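# Move the plate onto the scale's platform with suction

## Task

Get the plate resting on the scale's platform with no part of it sticking out past the platform's edge; it must stay there on its own, without the robot supporting it, and at the end the robot has to release it and back away.

## Robot and tools

The robot is a single six-joint xArm6 carrying a suction cup instead of a gripper. Every position and orientation refers to the scene frame: its origin lies on the table surface right under the arm's base, +z is up, and +y is to the left for someone looking along +x. The base itself may sit slightly tilted. The controlled point, called the cup point (end_effector_position), is the centre of the cup's rim while it is free; the cup points along that point's own +z axis. About 7 cm back from the rim the tool widens, with body and camera extending roughly 8 cm sideways, so leave room around it.

A command row always has 8 numbers in this order: x, y, z in metres, then the quaternion qw, qx, qy, qz (w first), then suction. These describe an absolute target pose for the cup point in the scene frame, not a displacement. Suction ranges from -1 to 1: 1 asks for full vacuum (about 55 kPa below ambient), fractions ask for partial vacuum, and anything at or below 0.05 switches it off. The setting persists until changed. If you want the orientation held, repeat the intended quaternion in every row, because the quaternion reported back may have drifted.

Tools:
- execute_actions {"actions": [...], "pictures": bool}. The list holds one item or none. An empty list just reports the state. {"rows": [[8 numbers], ...], "steps": n} runs up to 15 control steps of 1/30 s each (default 15), one row per step, repeating the final row if rows run out. {"steps": n} without rows is a wait of up to 300 steps counted from the previous result, reply time included. A rejected call sends nothing. Any row whose target is over 0.6 m from the last reported position along any axis of the cup point's frame is rejected.
- move {"target": [8 numbers], "speed": m/s}. This drives the cup point in a straight line to one absolute pose. Speed runs from 0.002 to 0.5 with 0.25 as default; rotation is capped at twice the speed in rad/s. The path lasts 0.5 to 10 s and gets cut off at 10 s. The suction value is applied when the move begins. The move does not steer around obstacles, and the real arm can trail, wander off the line or overshoot the speed, most of all near full extension. Contact at higher speed, or aiming further past the contact point, pushes harder. The result adds a move: line giving the outcome (done, off_target, moving, held, fault), the limits involved (paced means the pose was clipped; held means a safety check stopped some steps, and the arm may then catch up quickly) and the remaining distance to the target.
- wait {"seconds": 0 to 10} lets the simulation run without any new command.
- zoom_image {"camera": "cam_high" or "cam_wrist", "region": [x0, y0, x1, y1]} enlarges a pixel box of at most 504x504 from the latest image. Both cameras are 672x504, with the origin at the top-left.
- read_manual returns only licence text.
- finished_scene {"scene": n} ends the scene permanently and grades it.

Motion: on each step the commanded pose is clipped to at most 70 mm and 16 degrees from the measured pose, and when both cannot be met, position wins over orientation. Once an action ends the arm continues only as far as the last clipped pose, so read the reported position and send the remainder. Joints move at up to 3.14 rad/s. No steps are held back here. A 'Hand target' line shows where the controller is currently driving. A 'pose unreachable' line, or HELD on a step, means the clearance check changed or blocked that command. The reported position can be off, more so at long reach.

Suction: lower the 29 mm rim until it sits fully flat on a smooth area of the plate, avoiding edges, holes and seams, with suction on. suction_measured shows the vacuum reached: close to 0 means there is no seal, and a good seal settles within 0.15 of the command. part_present goes to 1 at 0.50 and back to 0 below 0.45. Under vacuum the cup compresses, so the object rides up to about 10 mm nearer the tool. To release, set the plate down on the platform, switch suction off, and then raise at least 15 mm. If the cup seals onto the table, switching suction off frees it.

Things to avoid: dropping the plate or knocking anything off the table, which fails the task; impacts and pushing hard; leaving the plate overhanging the platform or supported by the robot. Now and then something pushes loose objects, so check the plate's placement in the images before finishing. If contact torque reaches a joint's limit (waist and shoulder 47.5, elbow and forearm roll 28.5, wrist pitch and wrist roll 19 N m), the arm backs off, stops for 10 s and drops the rest of the call. Carrying loads heats the motors: MOTOR HOT appears at 65 °C and an OVER-TEMPERATURE FAULT brake stop at 80 °C. Reply time keeps the simulation running, and quicker, smoother work with less effort is better.

Each tool is called after "Request:" by a JSON object that holds its "op" and its "data", one argument or row to a line.

## Session

I'll start by looking at the scene.

Request:
{"op": "execute_actions", "data": {
  "actions": []
}}

Scene clock: 0.00 s of 4900.00 s.
end_effector_position=(+0.4009, +0.0174, +0.3059) suction_measured=0.00 part_present=0 end_effector_quat_wxyz=(-0.004, -0.016, +1.000, -0.006) end_effector_velocity=(-0.000, +0.000, -0.000) end_effector_angular_velocity=(+0.000, +0.002, -0.001)
Joint positions: [ 0.002 -0.265 -0.928  0.001  1.196  2.357]
Joint velocities: [ 0.     0.    -0.     0.     0.002  0.001]
Motor temperatures (°C, as the motors report them): [27 30 28 29 35 33]
Hand target: +0.401, +0.017, +0.306; -0.004, -0.016, +1.000, -0.006

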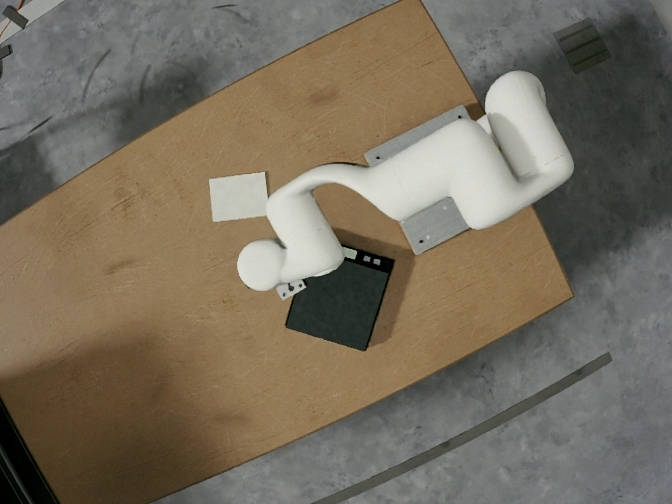

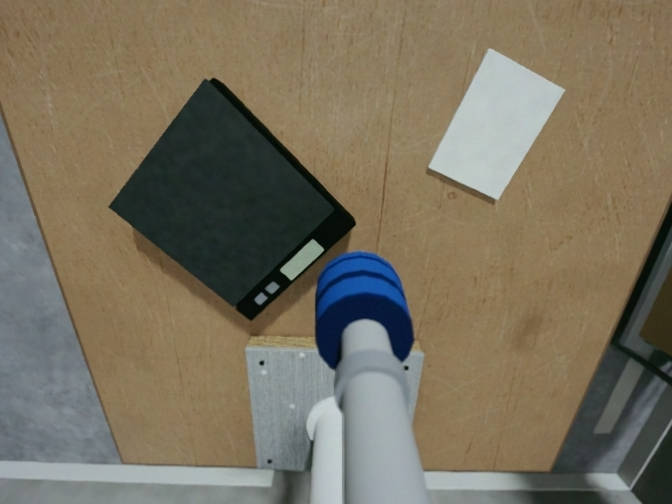

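Request:
{"op": "zoom_image", "data": {
  "camera": "cam_wrist",
  "region": [80, 20, 584, 500]
}}

Request:
{"op": "zoom_image", "data": {
  "camera": "cam_high",
  "region": [180, 80, 520, 380]
}}

Region (80, 20, 584, 500) of cam_wrist's 672x504 image, scaled by 1.000; it fills the top 480 rows of this view, and the rest is white.

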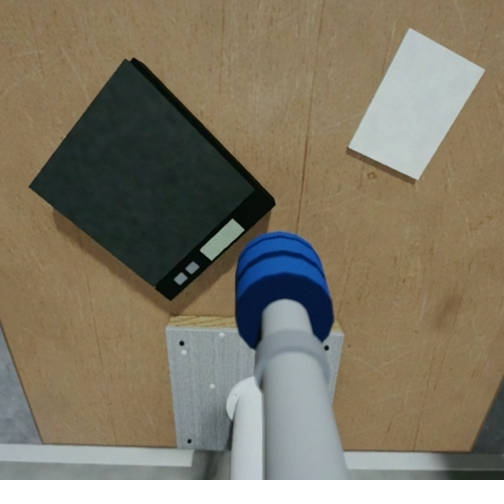

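Region (180, 80, 520, 380) of cam_high's 672x504 image, scaled by 1.482, with more detail than that image has; it fills the top 445 rows of this view, and the rest is white.

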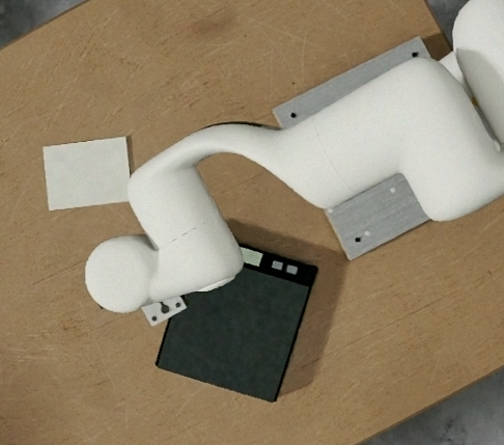

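Request:
{"op": "zoom_image", "data": {
  "camera": "cam_wrist",
  "region": [410, 30, 590, 220]
}}

Request:
{"op": "zoom_image", "data": {
  "camera": "cam_wrist",
  "region": [95, 65, 370, 330]
}}

Region (410, 30, 590, 220) of cam_wrist's 672x504 image, scaled by 2.653, with more detail than that image has; it fills the left 477 columns of this view, and the rest is white.

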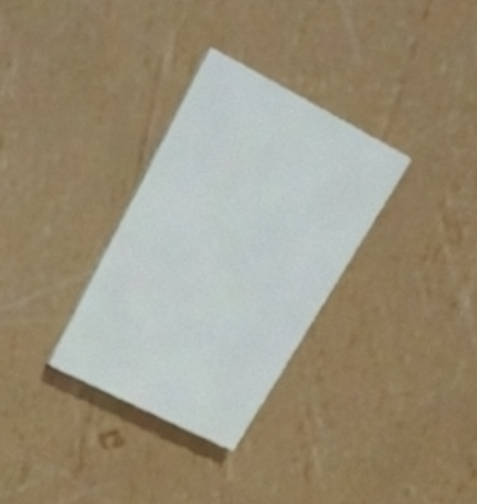

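Region (95, 65, 370, 330) of cam_wrist's 672x504 image, scaled by 1.833, with more detail than that image has; it fills the top 486 rows of this view, and the rest is white.

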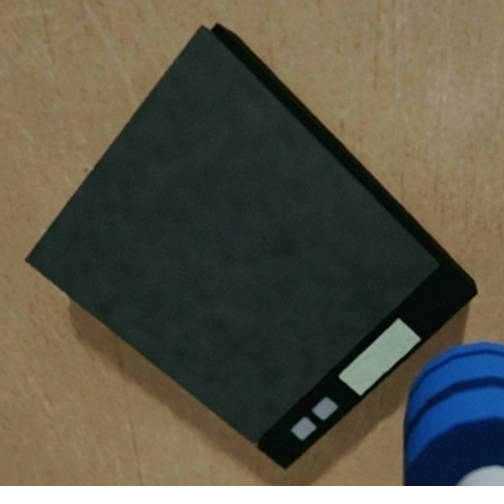

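Request:
{"op": "move", "data": {
  "target": [0.462, -0.160, 0.09, 0, 0, 1, 0, 0],
  "speed": 0.3
}}

Scene clock: 56.43 s of 4900.00 s.
end_effector_position=(+0.4627, -0.1597, +0.0906) suction_measured=0.00 part_present=0 end_effector_quat_wxyz=(+0.001, +0.000, +1.000, +0.000) end_effector_velocity=(-0.002, -0.001, -0.004) end_effector_angular_velocity=(+0.004, +0.009, -0.002)
Joint positions: [-0.369  0.354 -0.982  0.027  0.626  1.997]
Joint velocities: [-0.002  0.009 -0.001  0.001  0.002 -0.001]
Motor temperatures (°C, as the motors report them): [27 30 29 29 35 33]
Hand target: +0.462, -0.160, +0.090; +0.000, +0.000, +1.000, +0.000
Off the commanded pose: 0.001 m, 0 deg.
After step 90, 51.90 s passed at rest.
move: done

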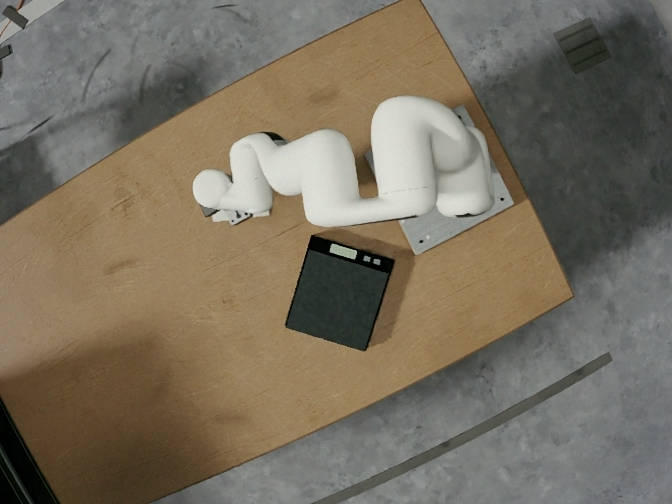

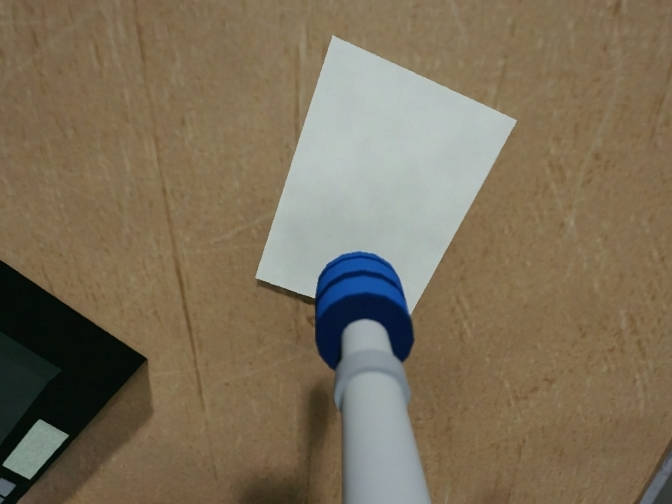

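Request:
{"op": "move", "data": {
  "target": [0.4725, -0.173, 0.010, 0, 0, 1, 0, 1],
  "speed": 0.12
}}

Scene clock: 80.97 s of 4900.00 s.
end_effector_position=(+0.4728, -0.1731, +0.0104) suction_measured=0.00 part_present=0 end_effector_quat_wxyz=(+0.000, +0.000, +1.000, -0.000) end_effector_velocity=(-0.003, +0.001, -0.003) end_effector_angular_velocity=(+0.003, +0.009, +0.001)
Joint positions: [-0.384  0.59  -1.06   0.033  0.469  1.974]
Joint velocities: [ 0.     0.006  0.001 -0.     0.002 -0.   ]
Motor temperatures (°C, as the motors report them): [27 30 29 29 35 33]
Hand target: +0.473, -0.173, +0.010; -0.000, +0.000, +1.000, -0.000
Off the commanded pose: 0.001 m, 0 deg.
After step 90, 20.40 s passed at rest.
move: done

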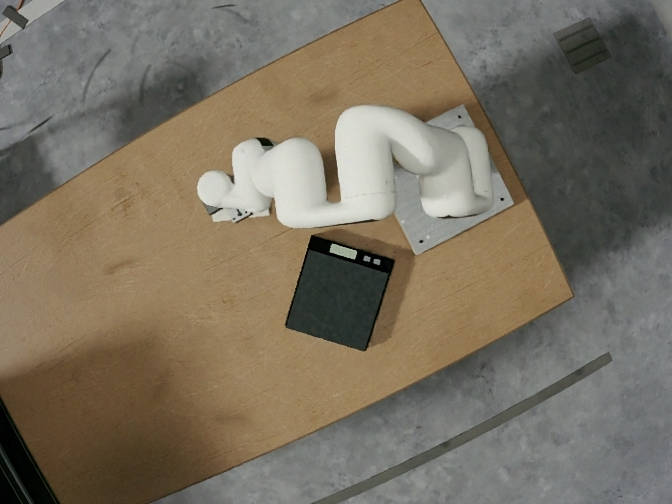

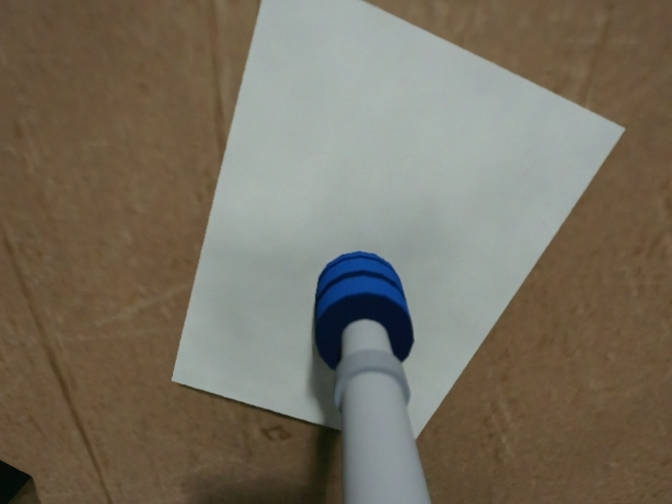

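Request:
{"op": "move", "data": {
  "target": [0.4745, -0.174, 0.003, 0, 0, 1, 0, 1],
  "speed": 0.02
}}

Scene clock: 82.67 s of 4900.00 s.
end_effector_position=(+0.4744, -0.1740, +0.0030) suction_measured=0.46 part_present=0 end_effector_quat_wxyz=(-0.000, +0.000, +1.000, +0.000) end_effector_velocity=(+0.002, -0.000, +0.000) end_effector_angular_velocity=(-0.001, -0.003, +0.002)
Joint positions: [-0.384  0.614 -1.074  0.034  0.46   1.973]
Joint velocities: [ 0.001  0.003 -0.005 -0.    -0.001 -0.001]
Motor temperatures (°C, as the motors report them): [27 30 29 29 35 33]
Hand target: +0.475, -0.174, +0.003; -0.000, +0.000, +1.000, -0.000
Off the commanded pose: 0.000 m, 0 deg.
move: done

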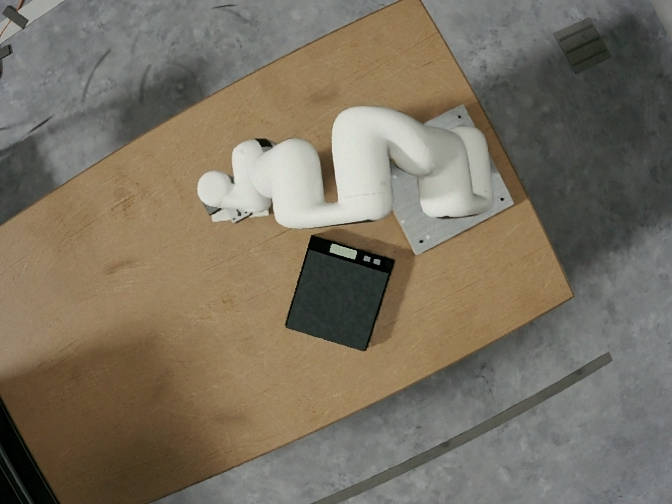

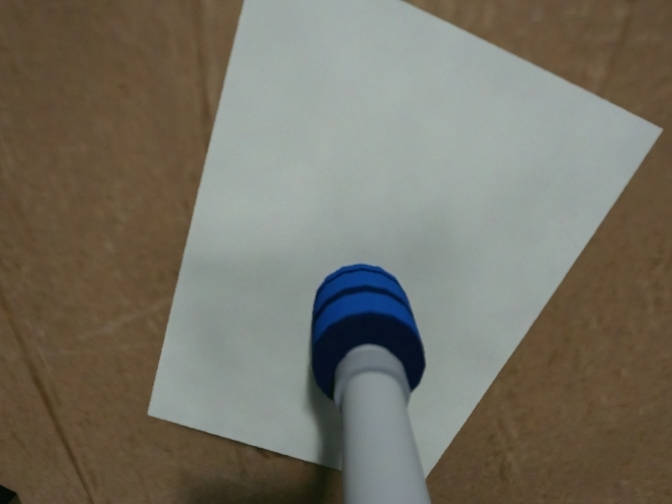

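Request:
{"op": "move", "data": {
  "target": [0.455, -0.115, 0.07, 0, 0.05, 0.9987, 0, 1],
  "speed": 0.2
}}

Request:
{"op": "move", "data": {
  "target": [0.369, 0.166, 0.062, 0, 0.1994, 0.9799, 0, 1],
  "speed": 0.3
}}

Scene clock: 125.30 s of 4900.00 s.
end_effector_position=(+0.4546, -0.1152, +0.0695) suction_measured=0.99 part_present=1 end_effector_quat_wxyz=(-0.000, +0.050, +0.999, +0.000) end_effector_velocity=(+0.001, +0.001, +0.003) end_effector_angular_velocity=(-0.002, -0.004, -0.002)
Joint positions: [-0.284  0.352 -0.899  0.029  0.546  2.179]
Joint velocities: [ 0.002 -0.006  0.    -0.001  0.002  0.005]
Motor temperatures (°C, as the motors report them): [27 30 29 29 35 33]
Hand target: +0.455, -0.115, +0.070; -0.000, +0.050, +0.999, -0.000
Off the commanded pose: 0.001 m, 0 deg.
move: done

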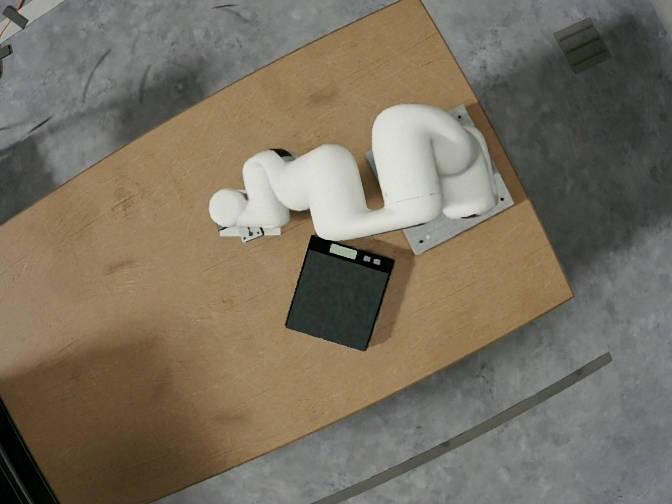

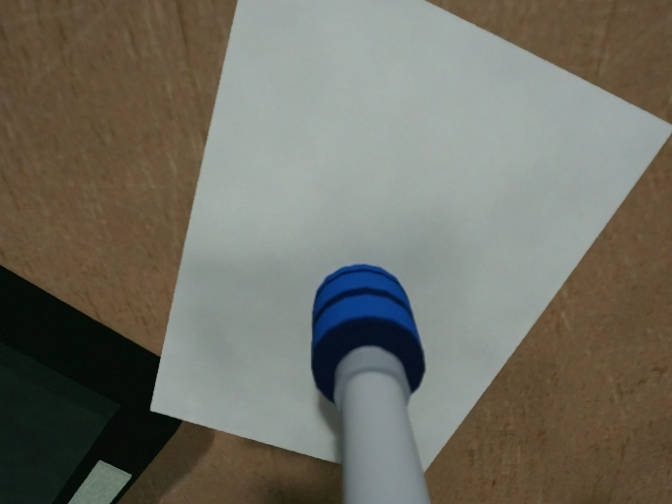

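Scene clock: 126.87 s of 4900.00 s.
end_effector_position=(+0.3685, +0.1651, +0.0620) suction_measured=0.99 part_present=1 end_effector_quat_wxyz=(-0.000, +0.200, +0.980, -0.001) end_effector_velocity=(-0.000, +0.002, +0.000) end_effector_angular_velocity=(-0.007, -0.001, -0.002)
Joint positions: [ 0.388  0.2   -0.64   0.022  0.43   3.157]
Joint velocities: [ 0.005  0.001 -0.003 -0.018  0.003  0.023]
Motor temperatures (°C, as the motors report them): [27 30 29 29 35 33]
Hand target: +0.368, +0.165, +0.062; +0.000, +0.199, +0.980, -0.001
Off the commanded pose: 0.001 m, 0 deg.
move: done

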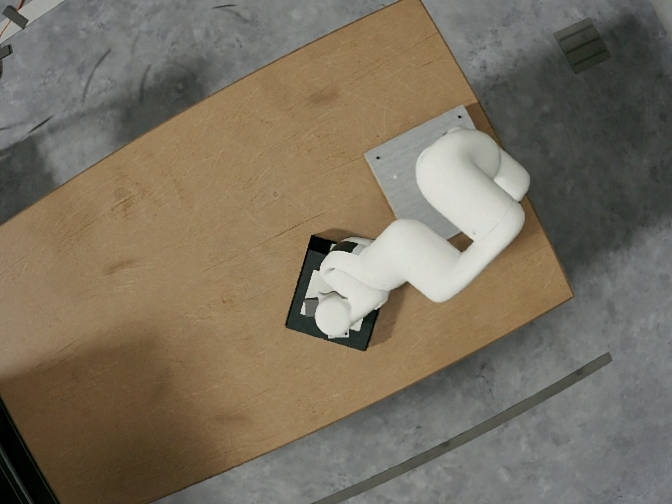

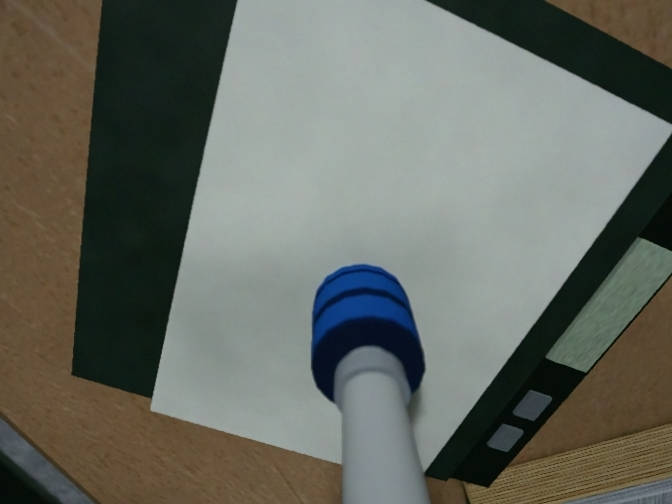

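Request:
{"op": "move", "data": {
  "target": [0.370, 0.166, 0.044, 0, 0.1994, 0.9799, 0, 1],
  "speed": 0.04
}}

Scene clock: 133.63 s of 4900.00 s.
end_effector_position=(+0.3701, +0.1660, +0.0442) suction_measured=0.98 part_present=1 end_effector_quat_wxyz=(+0.000, +0.199, +0.980, +0.000) end_effector_velocity=(+0.001, +0.001, -0.000) end_effector_angular_velocity=(+0.002, -0.003, -0.001)
Joint positions: [ 0.389  0.261 -0.651  0.027  0.378  3.153]
Joint velocities: [ 0.     0.002 -0.001  0.001 -0.004  0.001]
Motor temperatures (°C, as the motors report them): [27 30 29 29 35 33]
Hand target: +0.370, +0.166, +0.044; +0.000, +0.199, +0.980, -0.000
Off the commanded pose: 0.000 m, 0 deg.
move: done

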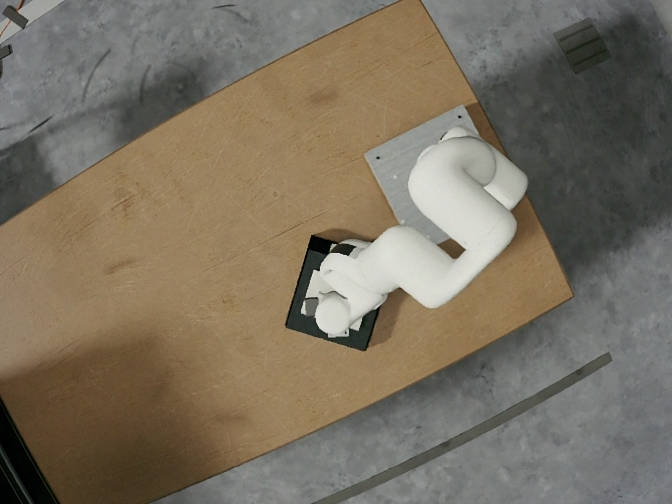

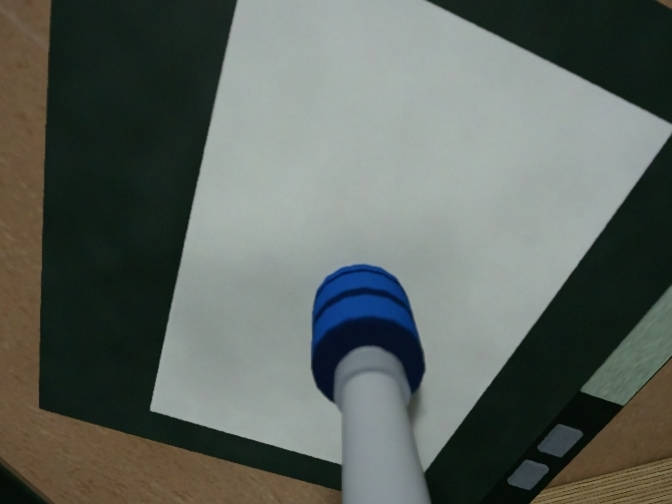

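Request:
{"op": "move", "data": {
  "target": [0.370, 0.166, 0.037, 0, 0.1994, 0.9799, 0, 1],
  "speed": 0.02
}}

Scene clock: 139.10 s of 4900.00 s.
end_effector_position=(+0.3726, +0.1672, +0.0399) suction_measured=1.00 part_present=1 end_effector_quat_wxyz=(+0.003, +0.199, +0.980, +0.002) end_effector_velocity=(-0.001, -0.000, -0.002) end_effector_angular_velocity=(-0.001, +0.002, +0.000)
Joint positions: [ 0.389  0.279 -0.656  0.029  0.357  3.152]
Joint velocities: [-0.     0.006  0.001  0.    -0.005 -0.   ]
Motor temperatures (°C, as the motors report them): [27 30 29 29 35 33]
Hand target: +0.370, +0.166, +0.037; +0.000, +0.199, +0.980, -0.000
Off the commanded pose: 0.004 m, 0 deg.
move: off_target

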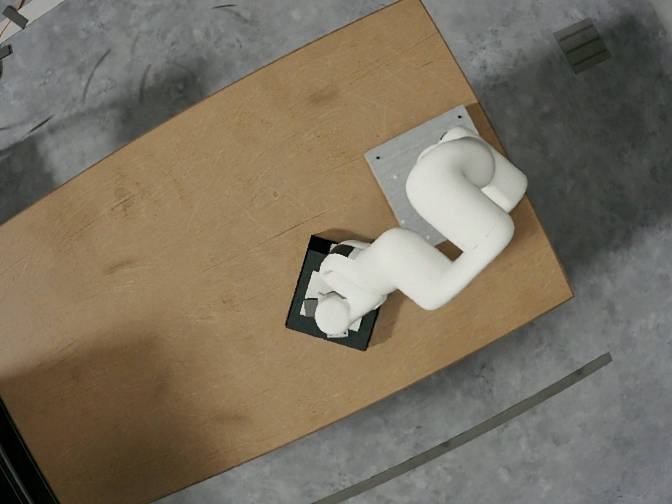

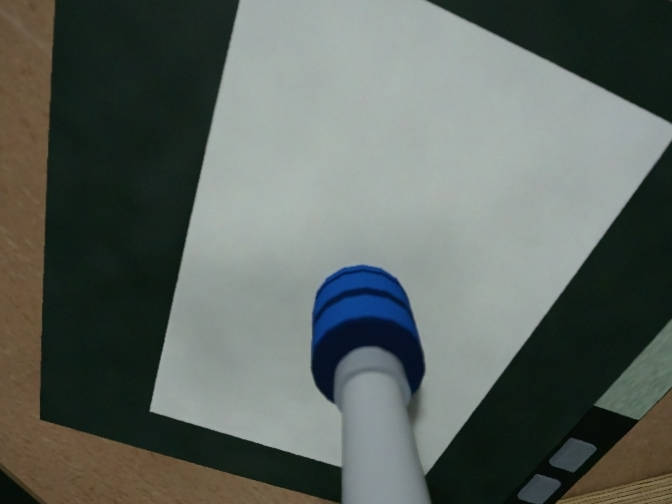

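Contact made. Release suction and ease off pressure.

Request:
{"op": "execute_actions", "data": {
  "actions": [
    {"rows": [[0.371, 0.1665, 0.042, 0, 0.1994, 0.9799, 0, 0]], "steps": 12}
  ],
  "pictures": false
}}

Scene clock: 140.83 s of 4900.00 s.
end_effector_position=(+0.3693, +0.1658, +0.0405) suction_measured=0.00 part_present=0 end_effector_quat_wxyz=(-0.002, +0.199, +0.980, -0.001) end_effector_velocity=(-0.000, -0.000, +0.001) end_effector_angular_velocity=(-0.000, +0.001, +0.000)
Joint positions: [ 0.389  0.272 -0.653  0.028  0.374  3.153]
Joint velocities: [-0.    -0.004  0.    -0.     0.005 -0.   ]
Motor temperatures (°C, as the motors report them): [27 30 29 29 35 33]
Hand target: +0.371, +0.166, +0.042; +0.000, +0.199, +0.980, +0.000
Off the commanded pose: 0.002 m, 0 deg.
Steps of this call (steps 1 to 40: nothing new was sent; steps 41 to 52: all 12 steps of this action). Readings (end_effector_position | what the end effector reports):
41: (+0.3718, +0.1668, +0.0394) | suction_measured=0.19 part_present=0
42: (+0.3717, +0.1668, +0.0399) | suction_measured=0.00 part_present=0
44: (+0.3708, +0.1664, +0.0402) | suction_measured=0.00 part_present=0
48: (+0.3695, +0.1659, +0.0404) | suction_measured=0.00 part_present=0
52: the state above

Request:
{"op": "move", "data": {
  "target": [0.371, 0.1665, 0.16, 0, 0.1994, 0.9799, 0, 0],
  "speed": 0.25
}}

Scene clock: 142.67 s of 4900.00 s.
end_effector_position=(+0.3706, +0.1664, +0.1592) suction_measured=0.00 part_present=0 end_effector_quat_wxyz=(-0.001, +0.199, +0.980, -0.000) end_effector_velocity=(+0.003, +0.001, +0.005) end_effector_angular_velocity=(+0.004, -0.009, +0.002)
Joint positions: [ 0.384 -0.059 -0.69   0.016  0.739  3.161]
Joint velocities: [ 0.    -0.007 -0.005 -0.     0.002 -0.002]
Motor temperatures (°C, as the motors report them): [27 30 29 29 35 33]
Hand target: +0.371, +0.167, +0.160; -0.000, +0.199, +0.980, +0.000
Off the commanded pose: 0.001 m, 0 deg.
move: done

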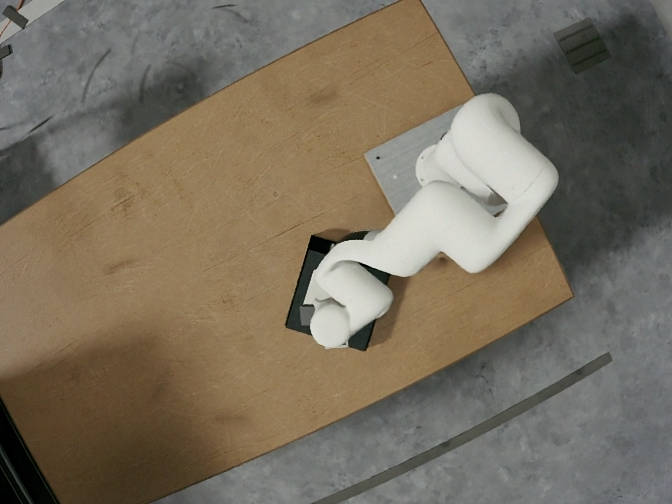

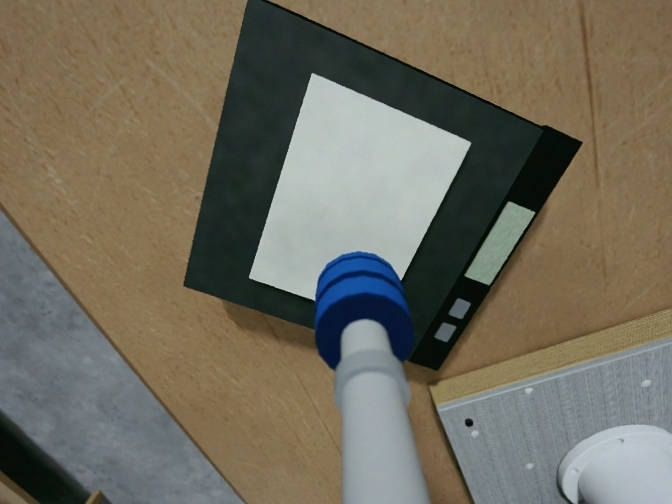

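The plate is centred on the platform and the tool is clear.

Request:
{"op": "finished_scene", "data": {
  "scene": 1
}}

The scene is finished: the task was done.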